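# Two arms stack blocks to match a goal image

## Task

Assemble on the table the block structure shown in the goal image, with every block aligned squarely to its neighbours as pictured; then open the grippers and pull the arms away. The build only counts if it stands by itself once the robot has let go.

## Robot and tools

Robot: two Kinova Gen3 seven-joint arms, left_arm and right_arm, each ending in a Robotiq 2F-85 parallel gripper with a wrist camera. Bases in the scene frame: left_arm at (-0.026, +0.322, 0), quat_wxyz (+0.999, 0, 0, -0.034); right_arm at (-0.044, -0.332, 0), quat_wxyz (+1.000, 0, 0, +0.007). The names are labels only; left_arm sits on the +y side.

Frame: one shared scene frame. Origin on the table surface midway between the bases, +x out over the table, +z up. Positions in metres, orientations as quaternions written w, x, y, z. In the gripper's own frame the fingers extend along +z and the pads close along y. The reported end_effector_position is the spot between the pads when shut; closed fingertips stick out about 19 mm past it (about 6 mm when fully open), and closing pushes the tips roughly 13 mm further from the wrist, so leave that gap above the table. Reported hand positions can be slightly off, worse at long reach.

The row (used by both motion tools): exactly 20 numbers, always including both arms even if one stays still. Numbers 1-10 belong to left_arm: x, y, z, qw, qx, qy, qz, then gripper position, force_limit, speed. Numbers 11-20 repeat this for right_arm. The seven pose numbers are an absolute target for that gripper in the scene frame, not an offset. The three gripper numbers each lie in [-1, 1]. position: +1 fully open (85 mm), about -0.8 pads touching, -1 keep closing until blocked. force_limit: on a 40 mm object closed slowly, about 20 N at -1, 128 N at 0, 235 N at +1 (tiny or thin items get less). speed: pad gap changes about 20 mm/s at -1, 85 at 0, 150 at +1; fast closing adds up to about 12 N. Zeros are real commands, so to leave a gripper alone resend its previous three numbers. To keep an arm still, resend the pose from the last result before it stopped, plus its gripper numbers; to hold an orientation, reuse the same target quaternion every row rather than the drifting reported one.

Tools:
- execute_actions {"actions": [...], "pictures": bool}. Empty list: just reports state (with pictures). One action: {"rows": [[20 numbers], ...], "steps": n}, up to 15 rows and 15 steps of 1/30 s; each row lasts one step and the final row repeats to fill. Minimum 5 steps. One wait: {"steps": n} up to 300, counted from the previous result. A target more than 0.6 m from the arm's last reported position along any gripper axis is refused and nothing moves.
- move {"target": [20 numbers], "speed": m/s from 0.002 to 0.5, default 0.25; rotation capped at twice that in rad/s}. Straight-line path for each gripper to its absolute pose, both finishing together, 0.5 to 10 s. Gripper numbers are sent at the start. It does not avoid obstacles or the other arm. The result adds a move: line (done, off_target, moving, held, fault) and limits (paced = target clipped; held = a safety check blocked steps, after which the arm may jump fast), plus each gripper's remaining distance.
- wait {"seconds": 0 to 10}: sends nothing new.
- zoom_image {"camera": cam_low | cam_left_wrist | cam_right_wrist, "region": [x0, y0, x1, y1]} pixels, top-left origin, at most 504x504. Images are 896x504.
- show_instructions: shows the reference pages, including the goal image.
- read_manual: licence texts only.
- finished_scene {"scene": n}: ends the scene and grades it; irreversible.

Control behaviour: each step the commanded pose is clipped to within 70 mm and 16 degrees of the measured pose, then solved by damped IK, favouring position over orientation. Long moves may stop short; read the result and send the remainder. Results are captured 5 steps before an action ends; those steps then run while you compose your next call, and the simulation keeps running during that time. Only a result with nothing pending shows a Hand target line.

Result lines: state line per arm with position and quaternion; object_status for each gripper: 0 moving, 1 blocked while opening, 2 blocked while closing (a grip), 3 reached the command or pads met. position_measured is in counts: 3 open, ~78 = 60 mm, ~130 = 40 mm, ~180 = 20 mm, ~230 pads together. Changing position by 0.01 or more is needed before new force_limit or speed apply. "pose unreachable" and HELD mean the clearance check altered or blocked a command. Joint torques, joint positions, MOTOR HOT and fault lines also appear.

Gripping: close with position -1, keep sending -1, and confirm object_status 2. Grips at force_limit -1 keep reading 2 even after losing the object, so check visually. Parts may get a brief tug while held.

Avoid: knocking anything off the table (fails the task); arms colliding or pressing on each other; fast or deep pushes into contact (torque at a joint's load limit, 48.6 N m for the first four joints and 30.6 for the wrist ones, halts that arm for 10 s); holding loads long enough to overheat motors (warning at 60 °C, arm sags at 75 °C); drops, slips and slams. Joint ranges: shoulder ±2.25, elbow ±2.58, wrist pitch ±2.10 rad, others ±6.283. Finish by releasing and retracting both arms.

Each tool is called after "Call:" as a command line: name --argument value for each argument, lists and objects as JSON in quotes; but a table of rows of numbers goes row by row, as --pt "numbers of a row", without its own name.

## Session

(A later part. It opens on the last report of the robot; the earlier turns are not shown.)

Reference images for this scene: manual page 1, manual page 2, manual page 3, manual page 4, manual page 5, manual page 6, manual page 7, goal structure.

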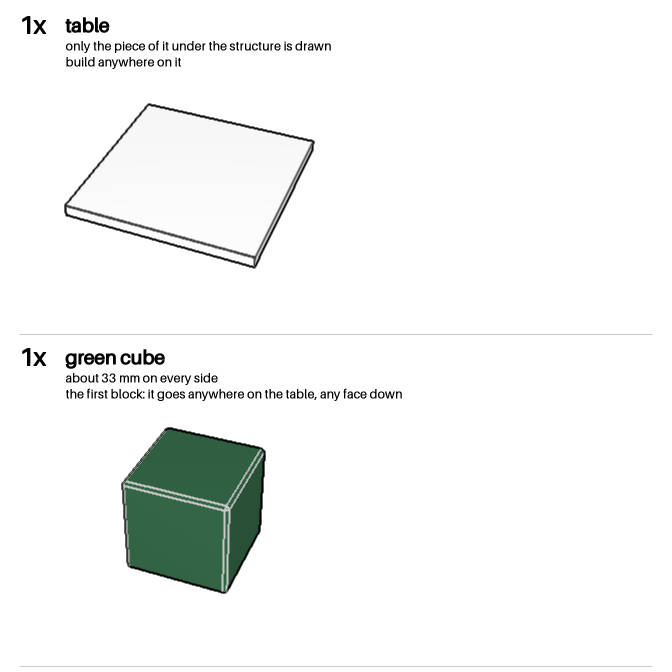

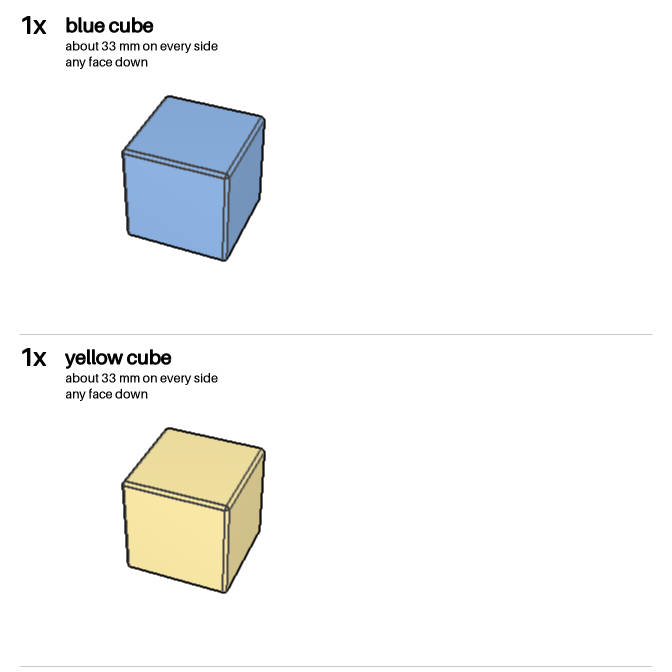

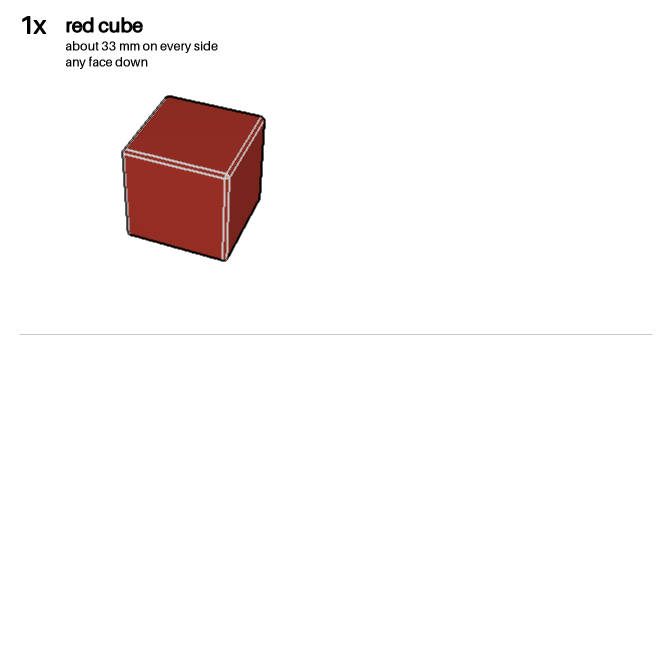

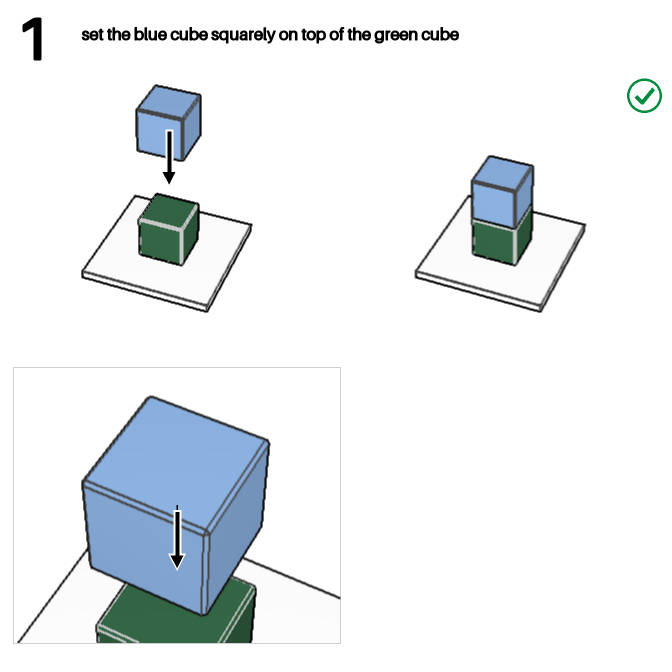

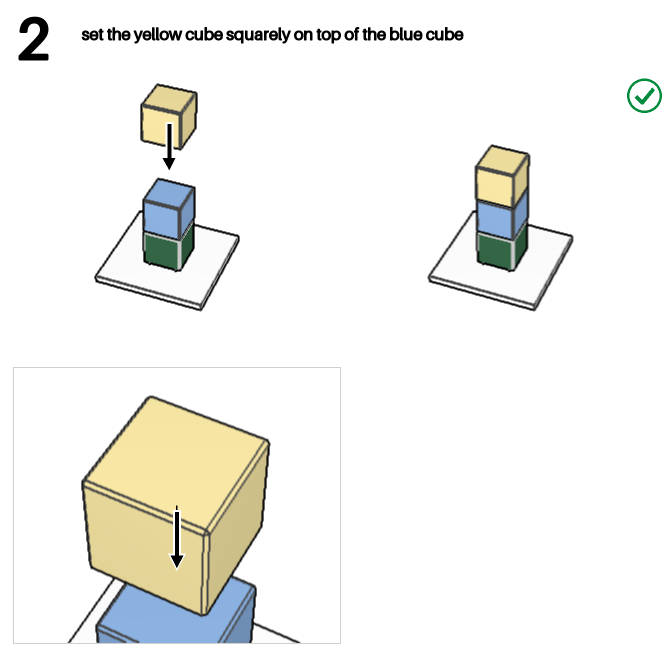

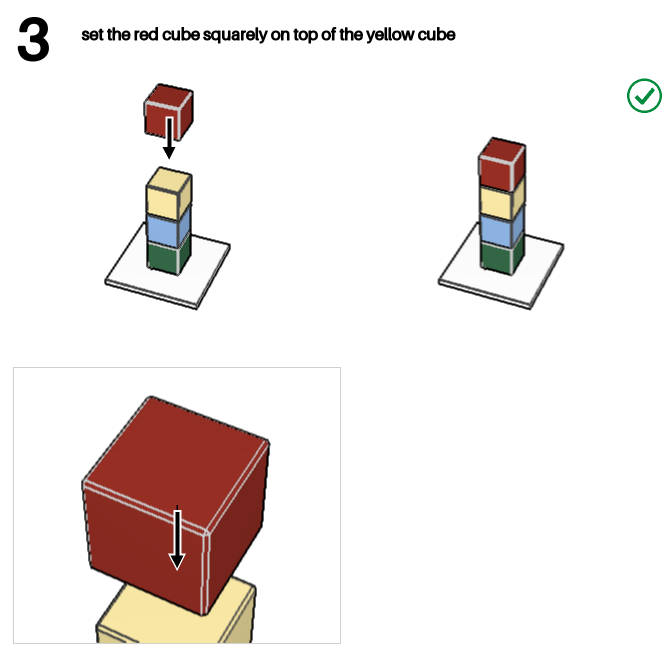

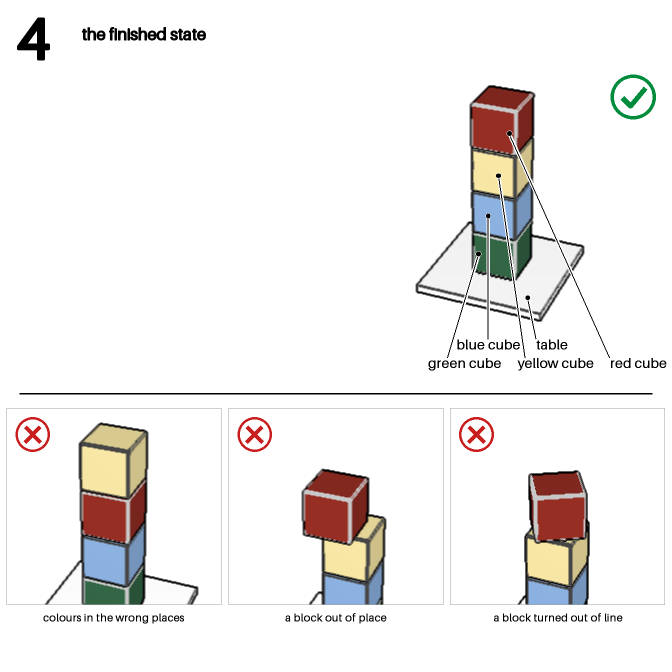

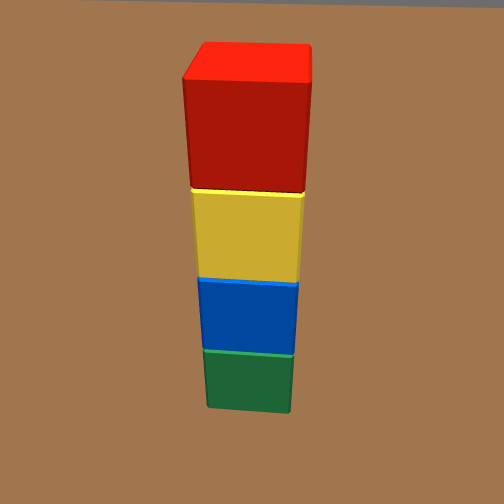

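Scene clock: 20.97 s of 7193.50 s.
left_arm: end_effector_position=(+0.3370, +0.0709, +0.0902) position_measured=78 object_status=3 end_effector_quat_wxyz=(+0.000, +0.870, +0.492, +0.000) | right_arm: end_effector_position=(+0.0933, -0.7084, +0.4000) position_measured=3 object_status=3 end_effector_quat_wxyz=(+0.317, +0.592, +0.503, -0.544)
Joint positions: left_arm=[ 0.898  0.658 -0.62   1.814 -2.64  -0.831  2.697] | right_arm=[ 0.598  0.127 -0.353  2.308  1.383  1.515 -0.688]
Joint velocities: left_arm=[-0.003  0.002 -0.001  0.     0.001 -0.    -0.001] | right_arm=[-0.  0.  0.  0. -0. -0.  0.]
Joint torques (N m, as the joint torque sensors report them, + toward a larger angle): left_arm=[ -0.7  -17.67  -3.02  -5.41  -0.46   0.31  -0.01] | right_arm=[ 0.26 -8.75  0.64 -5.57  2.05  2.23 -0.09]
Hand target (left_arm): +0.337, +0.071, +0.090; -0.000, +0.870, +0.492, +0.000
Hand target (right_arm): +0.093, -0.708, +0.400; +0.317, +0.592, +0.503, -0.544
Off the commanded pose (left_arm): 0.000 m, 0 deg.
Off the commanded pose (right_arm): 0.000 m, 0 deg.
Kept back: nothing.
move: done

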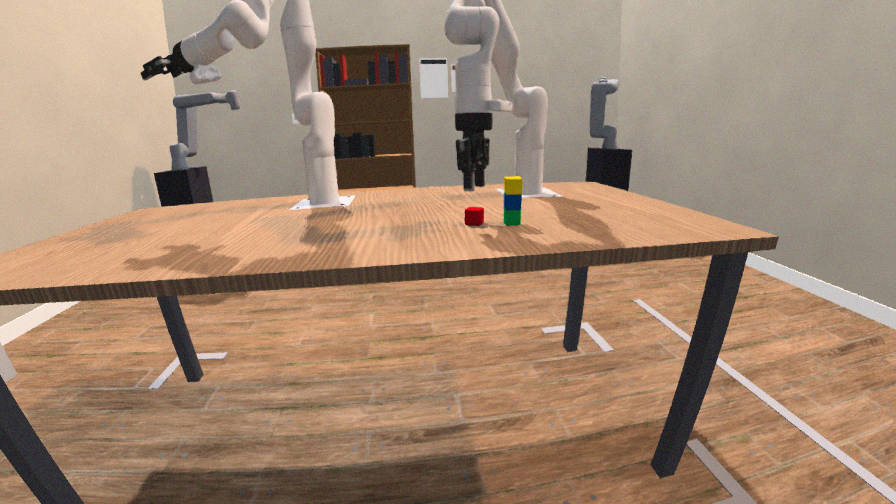

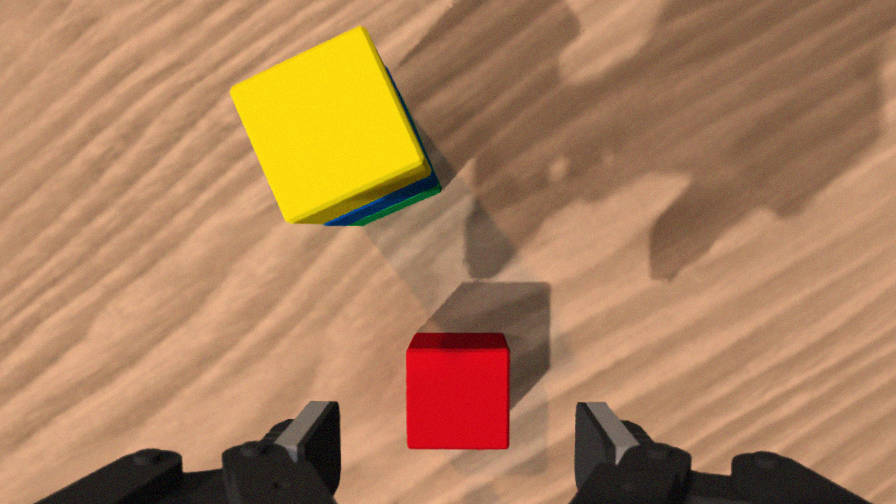

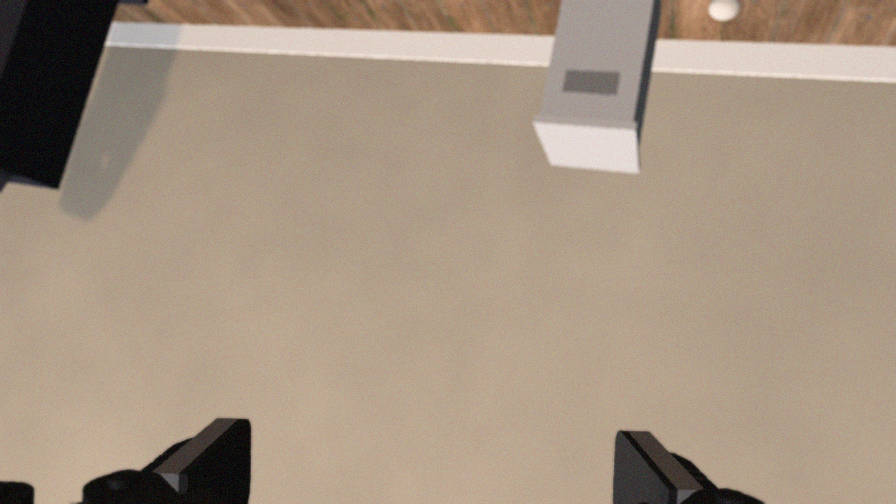

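Call:
move --target '[0.337,0.071,0.022,0,0.87,0.492,0,0.4,-0.5,0.5,0.0933,-0.7084,0.4,0.317,0.592,0.503,-0.544,1,0,0]' --speed 0.15

Call:
move --target '[0.337,0.071,0.022,0,0.87,0.492,0,-1,-0.5,0.5,0.0933,-0.7084,0.4,0.317,0.592,0.503,-0.544,1,0,0]'

Call:
move --target '[0.337,0.071,0.135,0,0.87,0.492,0,-1,-0.5,0.5,0.0933,-0.7084,0.4,0.317,0.592,0.503,-0.544,1,0,0]'

Call:
move --target '[0.3534,0.15,0.133,0,0.998,-0.065,0,-1,-0.5,0.5,0.0933,-0.7084,0.4,0.317,0.592,0.503,-0.544,1,0,0]' --speed 0.5

Call:
move --target '[0.3534,0.15,0.1215,0,0.998,-0.065,0,-1,-0.5,0.5,0.0933,-0.7084,0.4,0.317,0.592,0.503,-0.544,1,0,0]' --speed 0.02

Call:
move --target '[0.3534,0.15,0.1215,0,0.998,-0.065,0,0.4,-0.5,0.5,0.0933,-0.7084,0.4,0.317,0.592,0.503,-0.544,1,0,0]'

Call:
move --target '[0.3534,0.15,0.22,0,0.998,-0.065,0,0.4,-0.5,0.5,0.0933,-0.7084,0.4,0.317,0.592,0.503,-0.544,1,0,0]'

Scene clock: 22.33 s of 7193.50 s.
left_arm: end_effector_position=(+0.3371, +0.0708, +0.0224) position_measured=78 object_status=3 end_effector_quat_wxyz=(+0.000, +0.871, +0.492, +0.000) | right_arm: end_effector_position=(+0.0933, -0.7084, +0.4000) position_measured=3 object_status=3 end_effector_quat_wxyz=(+0.317, +0.592, +0.503, -0.544)
Joint positions: left_arm=[ 0.838  0.779 -0.533  1.86  -2.531 -0.671  2.607] | right_arm=[ 0.598  0.127 -0.353  2.308  1.383  1.515 -0.688]
Joint velocities: left_arm=[-0.005  0.006 -0.002 -0.     0.001 -0.    -0.001] | right_arm=[-0.001 -0.     0.     0.    -0.     0.001  0.001]
Joint torques (N m, as the joint torque sensors report them, + toward a larger angle): left_arm=[ -0.37 -18.83  -2.86  -4.26  -0.42   0.32  -0.08] | right_arm=[ 0.21 -8.65  0.49 -5.36  2.01  2.19 -0.13]
Hand target (left_arm): +0.337, +0.071, +0.022; -0.000, +0.870, +0.492, +0.000
Hand target (right_arm): +0.093, -0.708, +0.400; +0.317, +0.592, +0.503, -0.544
Off the commanded pose (left_arm): 0.000 m, 0 deg.
Off the commanded pose (right_arm): 0.000 m, 0 deg.
Kept back: nothing.
move: done

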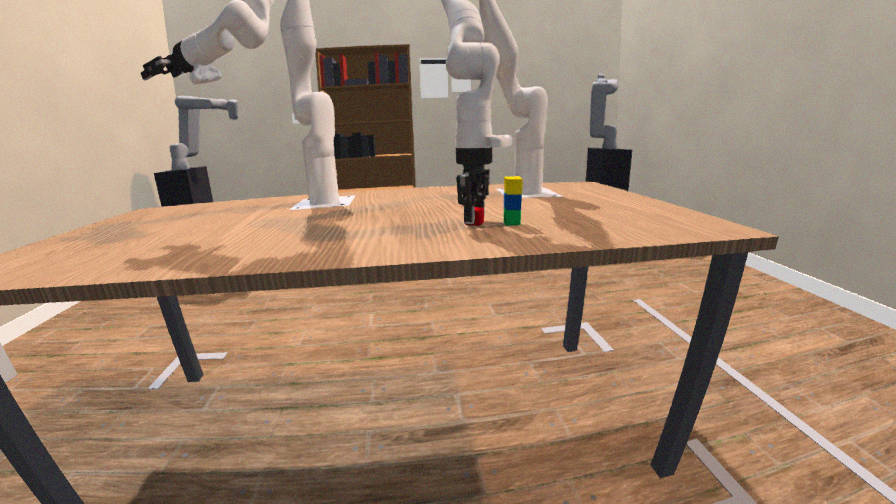

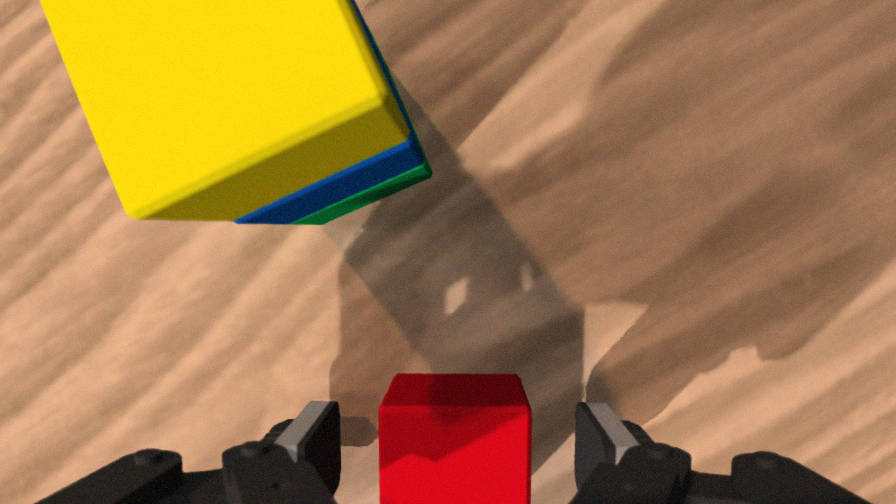

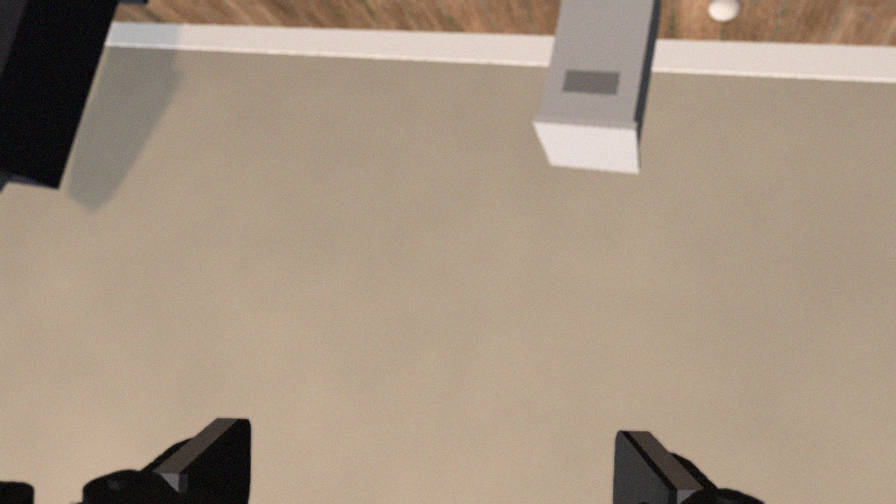

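Scene clock: 23.03 s of 7193.50 s.
left_arm: end_effector_position=(+0.3372, +0.0709, +0.0223) position_measured=149 object_status=2 end_effector_quat_wxyz=(+0.000, +0.870, +0.492, +0.000) | right_arm: end_effector_position=(+0.0933, -0.7084, +0.4000) position_measured=3 object_status=3 end_effector_quat_wxyz=(+0.317, +0.592, +0.503, -0.544)
Joint positions: left_arm=[ 0.837  0.779 -0.532  1.86  -2.53  -0.67   2.606] | right_arm=[ 0.598  0.127 -0.353  2.308  1.383  1.515 -0.688]
Joint velocities: left_arm=[-0.    -0.     0.001 -0.     0.    -0.    -0.   ] | right_arm=[ 0.001 -0.     0.     0.     0.002  0.001  0.002]
Joint torques (N m, as the joint torque sensors report them, + toward a larger angle): left_arm=[ -0.41 -18.31  -2.77  -3.95  -0.39   0.35  -0.01] | right_arm=[ 0.21 -8.81  0.46 -5.69  1.96  2.17  0.01]
Hand target (left_arm): +0.337, +0.071, +0.022; -0.000, +0.870, +0.492, +0.000
Hand target (right_arm): +0.093, -0.708, +0.400; +0.317, +0.592, +0.503, -0.544
Off the commanded pose (left_arm): 0.000 m, 0 deg.
Off the commanded pose (right_arm): 0.000 m, 0 deg.
Kept back: nothing.
move: done

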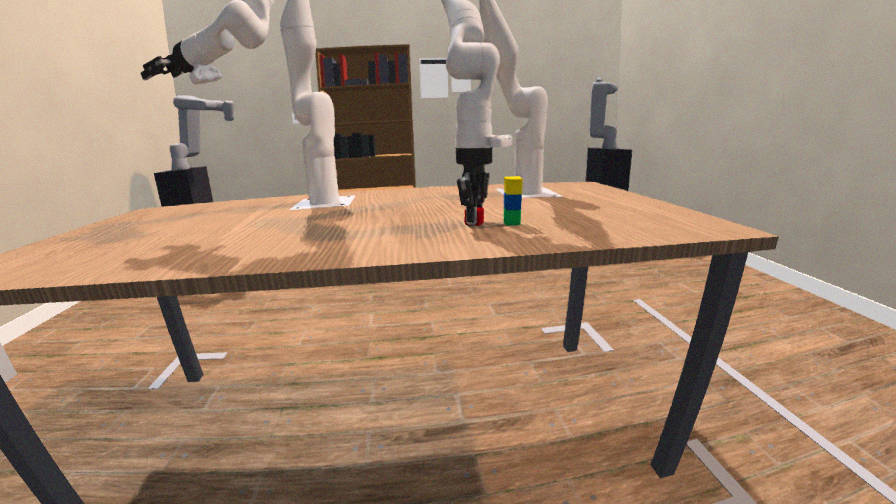

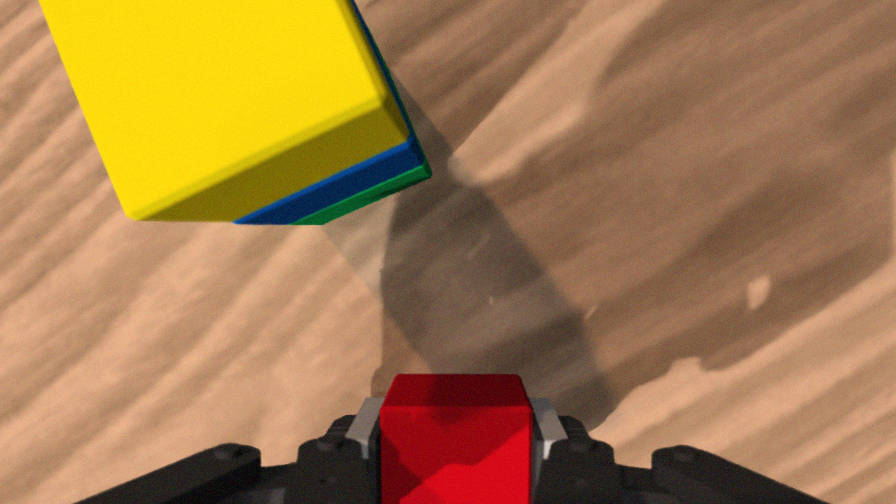

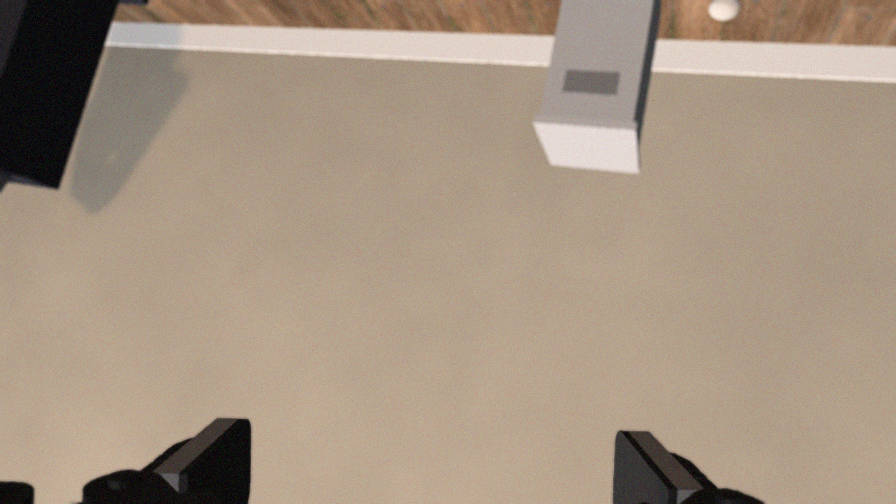

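Scene clock: 23.97 s of 7193.50 s.
left_arm: end_effector_position=(+0.3368, +0.0709, +0.1347) position_measured=149 object_status=2 end_effector_quat_wxyz=(+0.000, +0.870, +0.492, -0.001) | right_arm: end_effector_position=(+0.0933, -0.7084, +0.4000) position_measured=3 object_status=3 end_effector_quat_wxyz=(+0.317, +0.592, +0.503, -0.544)
Joint positions: left_arm=[ 0.926  0.585 -0.66   1.765 -2.708 -0.941  2.753] | right_arm=[ 0.598  0.127 -0.353  2.308  1.383  1.515 -0.688]
Joint velocities: left_arm=[ 0.002 -0.002 -0.001 -0.     0.     0.     0.001] | right_arm=[-0.001 -0.    -0.    -0.     0.001 -0.001 -0.   ]
Joint torques (N m, as the joint torque sensors report them, + toward a larger angle): left_arm=[ -0.54 -17.52  -3.01  -6.19  -0.48   0.31  -0.11] | right_arm=[ 0.23 -8.73  0.63 -5.52  2.    2.21  0.  ]
Hand target (left_arm): +0.337, +0.071, +0.135; +0.000, +0.871, +0.492, -0.001
Hand target (right_arm): +0.093, -0.708, +0.400; +0.317, +0.592, +0.503, -0.544
Off the commanded pose (left_arm): 0.000 m, 0 deg.
Off the commanded pose (right_arm): 0.000 m, 0 deg.
Kept back: nothing.
move: done

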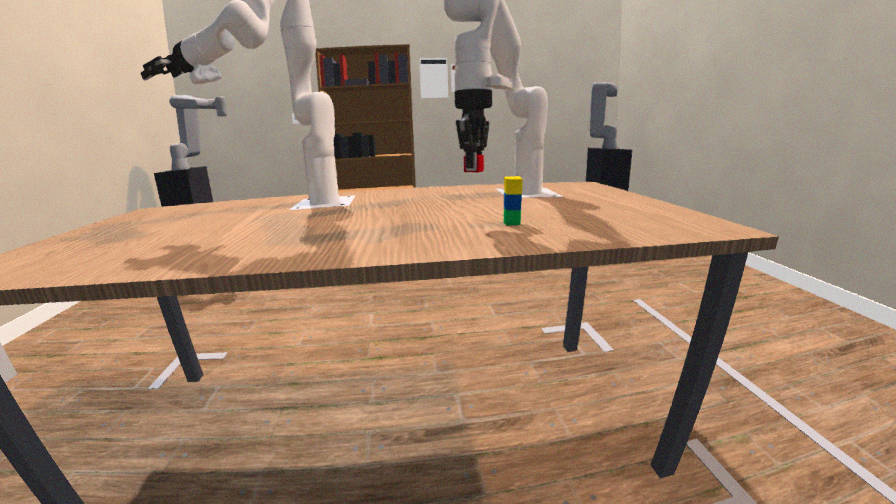

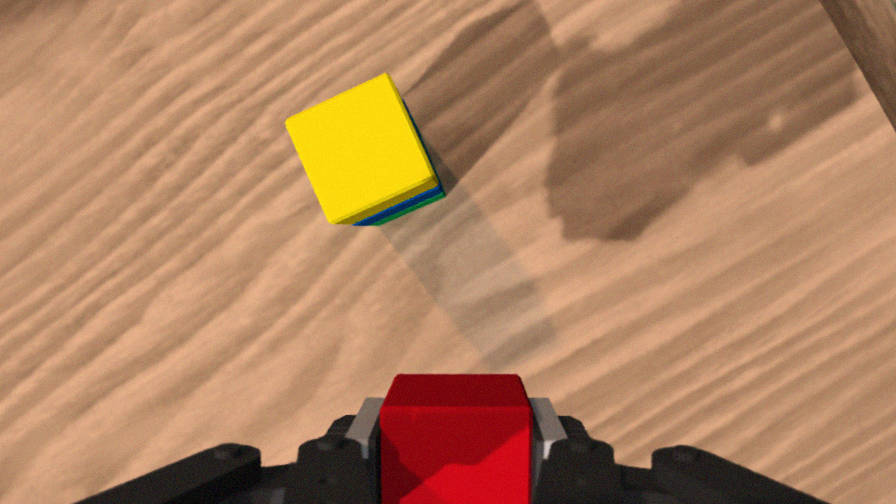

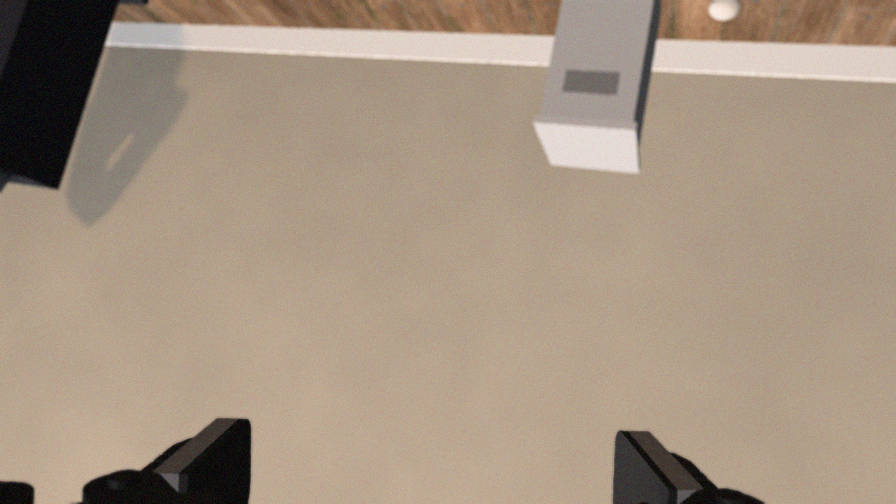

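Scene clock: 25.60 s of 7193.50 s.
left_arm: end_effector_position=(+0.3528, +0.1496, +0.1329) position_measured=149 object_status=2 end_effector_quat_wxyz=(-0.000, +0.998, -0.066, -0.000) | right_arm: end_effector_position=(+0.0933, -0.7084, +0.4000) position_measured=3 object_status=3 end_effector_quat_wxyz=(+0.317, +0.592, +0.503, -0.544)
Joint positions: left_arm=[ 0.572  0.488 -0.377  1.859 -2.908 -0.839  1.585] | right_arm=[ 0.598  0.127 -0.353  2.308  1.383  1.515 -0.688]
Joint velocities: left_arm=[-0.007 -0.001 -0.007 -0.     0.003 -0.001 -0.004] | right_arm=[ 0.002 -0.     0.    -0.    -0.001 -0.001 -0.   ]
Joint torques (N m, as the joint torque sensors report them, + toward a larger angle): left_arm=[ -0.07 -16.73  -1.06  -6.12  -0.4    0.29  -0.03] | right_arm=[ 0.17 -8.75  0.39 -5.53  2.07  2.21  0.04]
Hand target (left_arm): +0.353, +0.150, +0.133; -0.000, +0.998, -0.065, -0.000
Hand target (right_arm): +0.093, -0.708, +0.400; +0.317, +0.592, +0.503, -0.544
Off the commanded pose (left_arm): 0.001 m, 0 deg.
Off the commanded pose (right_arm): 0.000 m, 0 deg.
Kept back: nothing.
move: done

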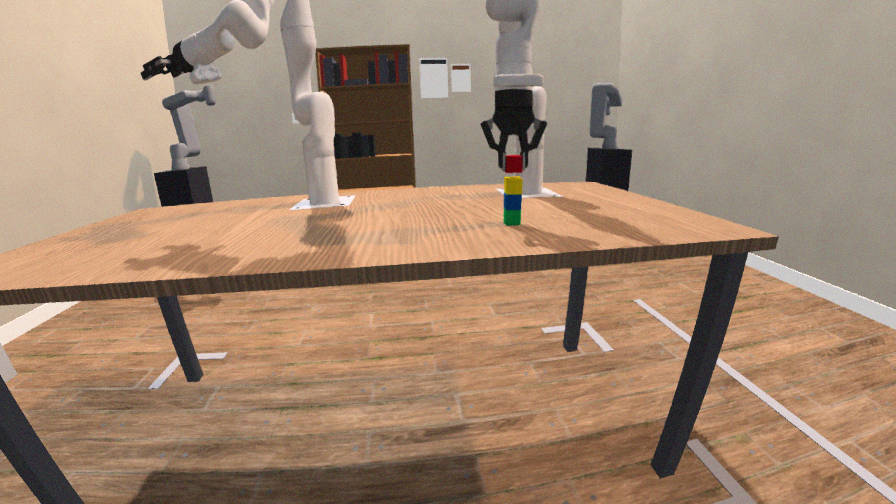

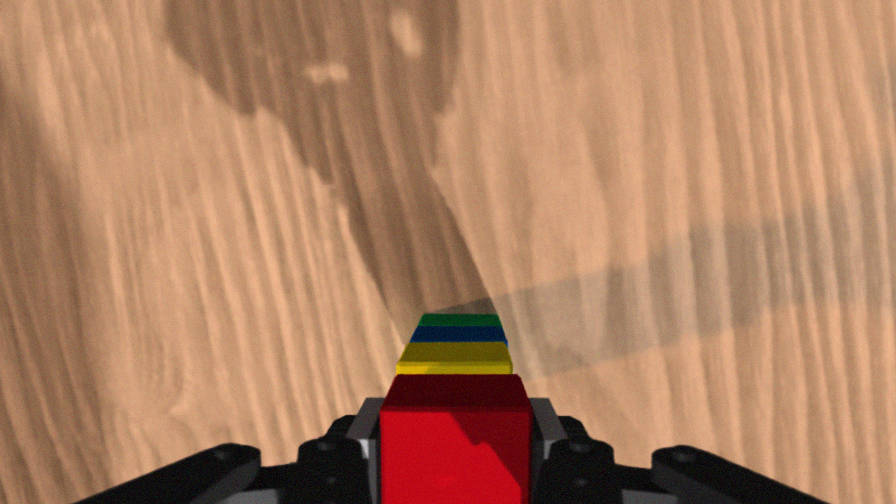

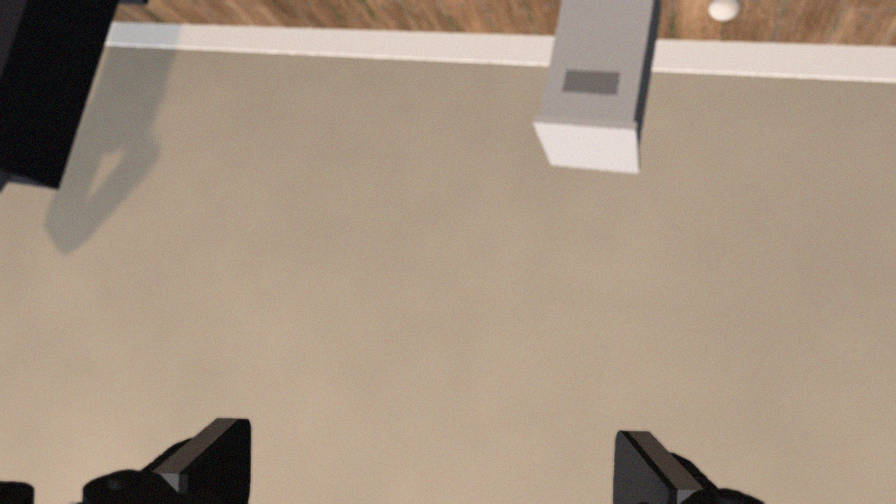

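Scene clock: 26.40 s of 7193.50 s.
left_arm: end_effector_position=(+0.3534, +0.1500, +0.1216) position_measured=149 object_status=2 end_effector_quat_wxyz=(-0.000, +0.998, -0.065, +0.000) | right_arm: end_effector_position=(+0.0933, -0.7084, +0.4000) position_measured=3 object_status=3 end_effector_quat_wxyz=(+0.317, +0.592, +0.503, -0.544)
Joint positions: left_arm=[ 0.564  0.507 -0.37   1.872 -2.896 -0.807  1.574] | right_arm=[ 0.598  0.127 -0.353  2.308  1.383  1.515 -0.688]
Joint velocities: left_arm=[-0.001  0.002 -0.001  0.     0.001  0.    -0.   ] | right_arm=[-0.001 -0.     0.    -0.    -0.001  0.     0.   ]
Joint torques (N m, as the joint torque sensors report them, + toward a larger angle): left_arm=[ -0.43 -16.64  -1.53  -5.91  -0.39   0.33  -0.02] | right_arm=[ 0.34 -8.73  0.72 -5.6   1.99  2.29 -0.08]
Hand target (left_arm): +0.353, +0.150, +0.122; -0.000, +0.998, -0.065, +0.000
Hand target (right_arm): +0.093, -0.708, +0.400; +0.317, +0.592, +0.503, -0.544
Off the commanded pose (left_arm): 0.000 m, 0 deg.
Off the commanded pose (right_arm): 0.000 m, 0 deg.
Kept back: nothing.
move: done

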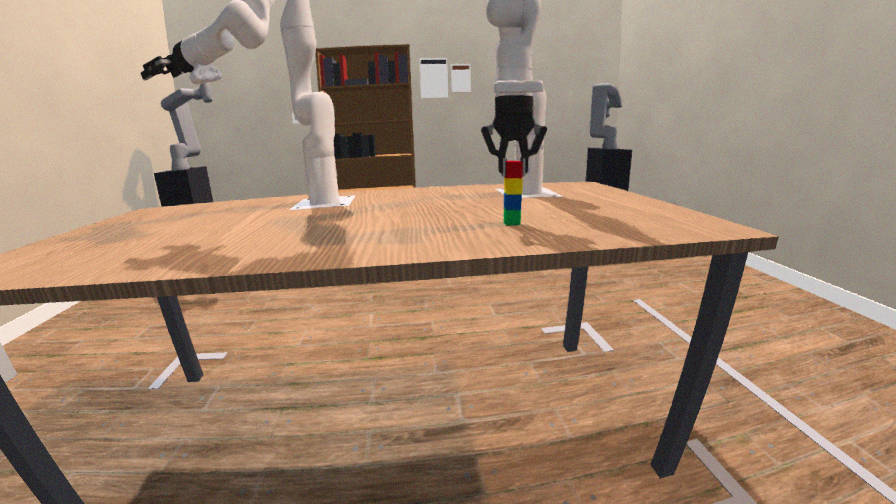

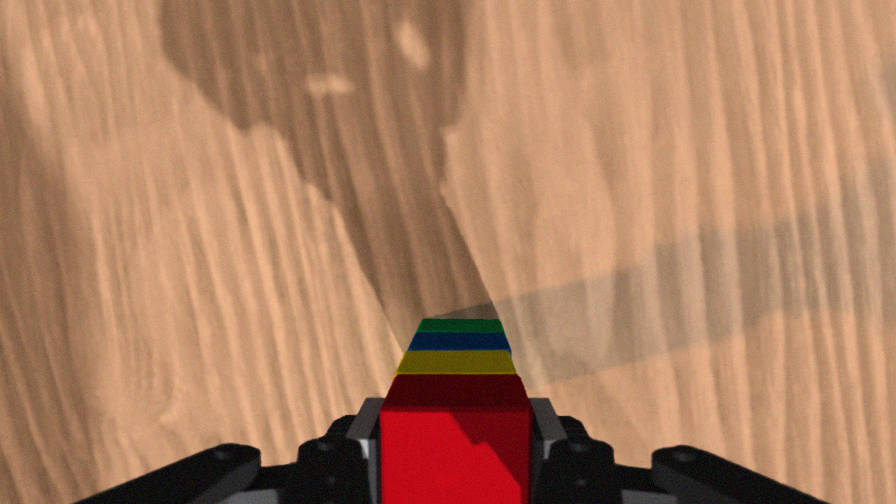

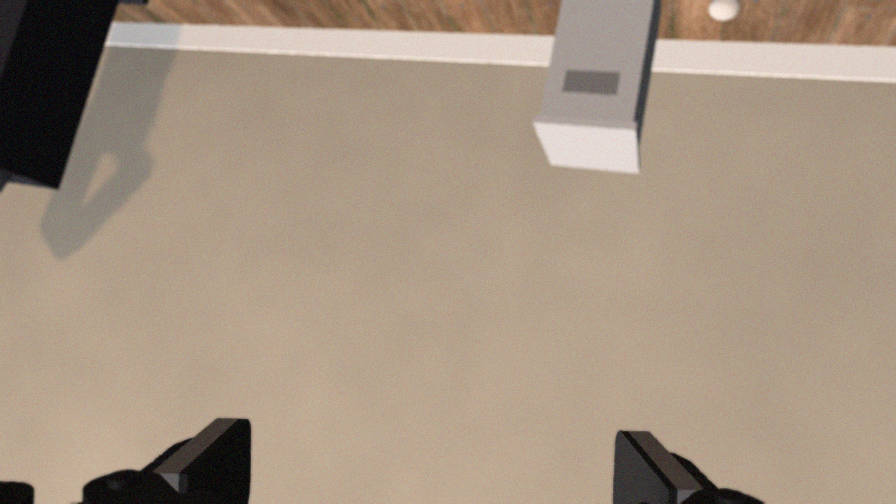

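Scene clock: 27.10 s of 7193.50 s.
left_arm: end_effector_position=(+0.3534, +0.1500, +0.1215) position_measured=78 object_status=3 end_effector_quat_wxyz=(+0.000, +0.998, -0.065, +0.000) | right_arm: end_effector_position=(+0.0933, -0.7084, +0.4000) position_measured=3 object_status=3 end_effector_quat_wxyz=(+0.317, +0.592, +0.503, -0.544)
Joint positions: left_arm=[ 0.564  0.508 -0.37   1.872 -2.896 -0.807  1.574] | right_arm=[ 0.598  0.127 -0.353  2.308  1.383  1.515 -0.688]
Joint velocities: left_arm=[-0.  0. -0.  0.  0.  0. -0.] | right_arm=[ 0.    -0.     0.    -0.     0.     0.001 -0.001]
Joint torques (N m, as the joint torque sensors report them, + toward a larger angle): left_arm=[ -0.42 -16.7   -1.45  -5.85  -0.39   0.32  -0.01] | right_arm=[ 0.26 -8.72  0.55 -5.61  2.    2.19 -0.08]
Hand target (left_arm): +0.353, +0.150, +0.122; -0.000, +0.998, -0.065, +0.000
Hand target (right_arm): +0.093, -0.708, +0.400; +0.317, +0.592, +0.503, -0.544
Off the commanded pose (left_arm): 0.000 m, 0 deg.
Off the commanded pose (right_arm): 0.000 m, 0 deg.
Kept back: nothing.
move: done

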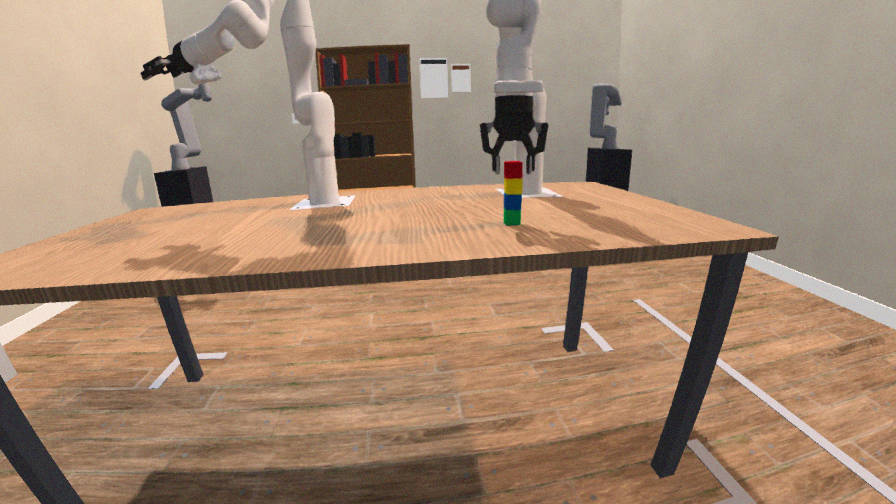

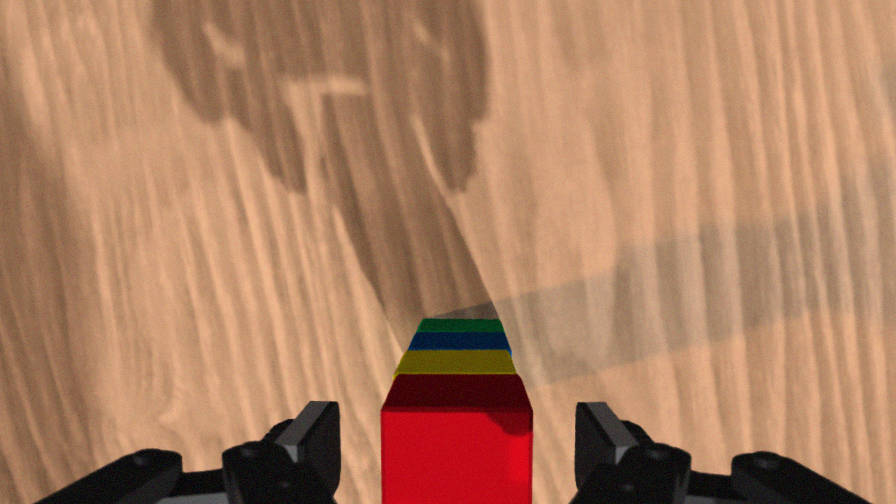

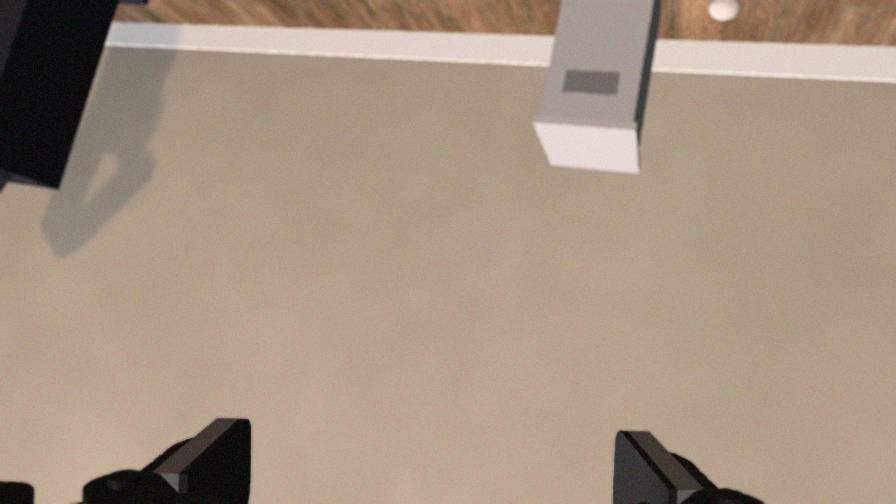

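Scene clock: 27.90 s of 7193.50 s.
left_arm: end_effector_position=(+0.3533, +0.1499, +0.2197) position_measured=78 object_status=3 end_effector_quat_wxyz=(+0.000, +0.998, -0.065, -0.000) | right_arm: end_effector_position=(+0.0933, -0.7084, +0.4000) position_measured=3 object_status=3 end_effector_quat_wxyz=(+0.317, +0.592, +0.503, -0.544)
Joint positions: left_arm=[ 0.6    0.364 -0.407  1.72  -2.981 -1.091  1.65 ] | right_arm=[ 0.598  0.127 -0.353  2.308  1.383  1.515 -0.688]
Joint velocities: left_arm=[ 0.001 -0.005  0.001 -0.001  0.001 -0.     0.001] | right_arm=[ 0.001  0.    -0.     0.     0.001 -0.    -0.001]
Joint torques (N m, as the joint torque sensors report them, + toward a larger angle): left_arm=[ -0.59 -15.56  -0.99  -7.31  -0.4    0.27   0.02] | right_arm=[ 0.28 -8.87  0.51 -5.45  1.88  2.29 -0.1 ]
Hand target (left_arm): +0.353, +0.150, +0.220; +0.000, +0.998, -0.065, -0.000
Hand target (right_arm): +0.093, -0.708, +0.400; +0.317, +0.592, +0.503, -0.544
Off the commanded pose (left_arm): 0.000 m, 0 deg.
Off the commanded pose (right_arm): 0.000 m, 0 deg.
Kept back: nothing.
move: done

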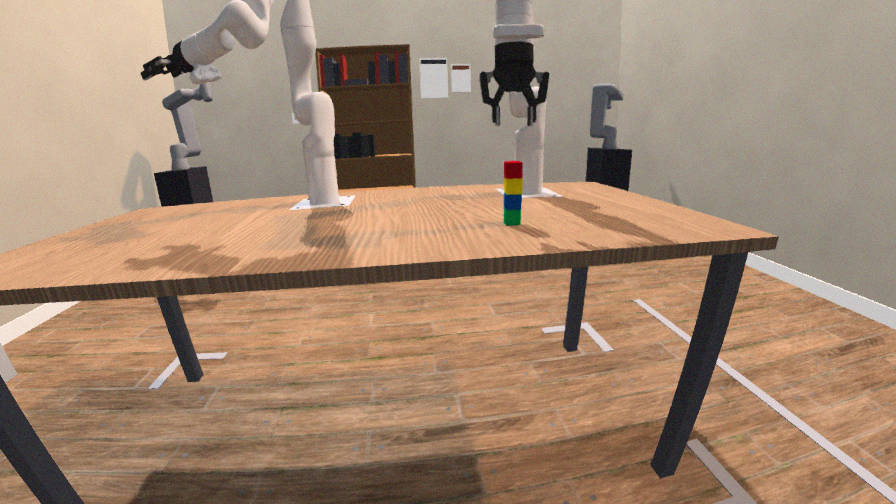

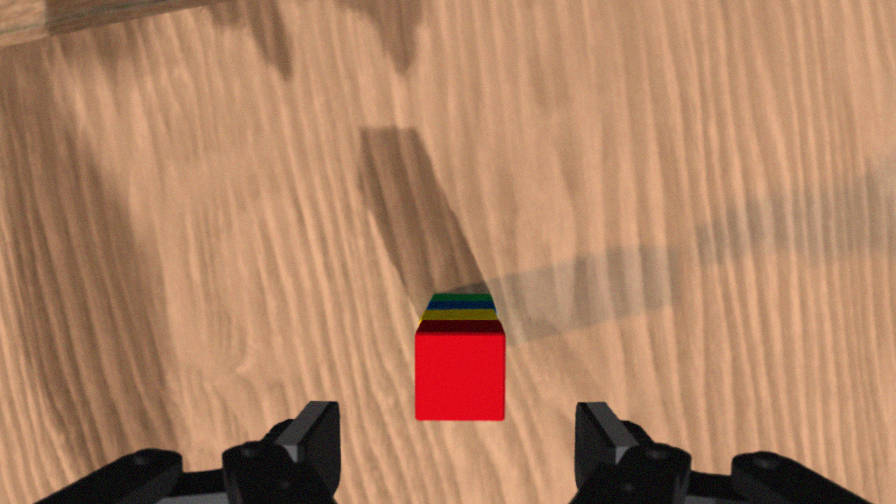

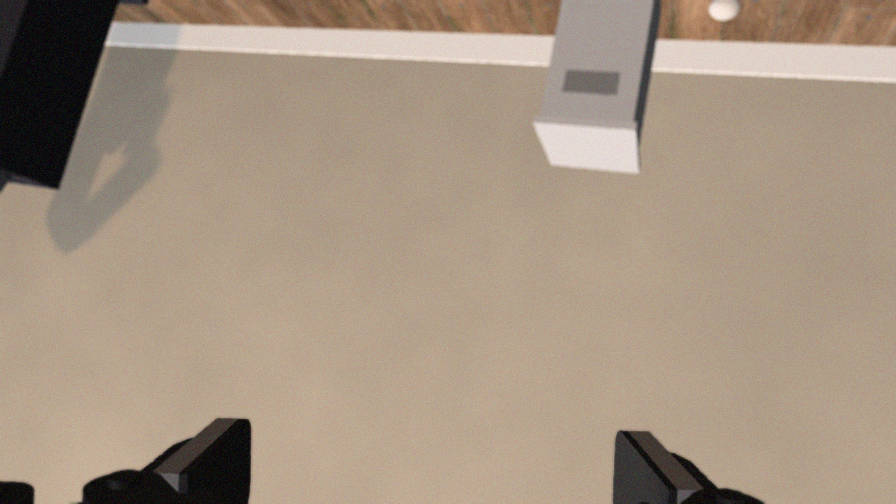

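Call:
finished_scene --scene 2

The scene is finished: the task was done.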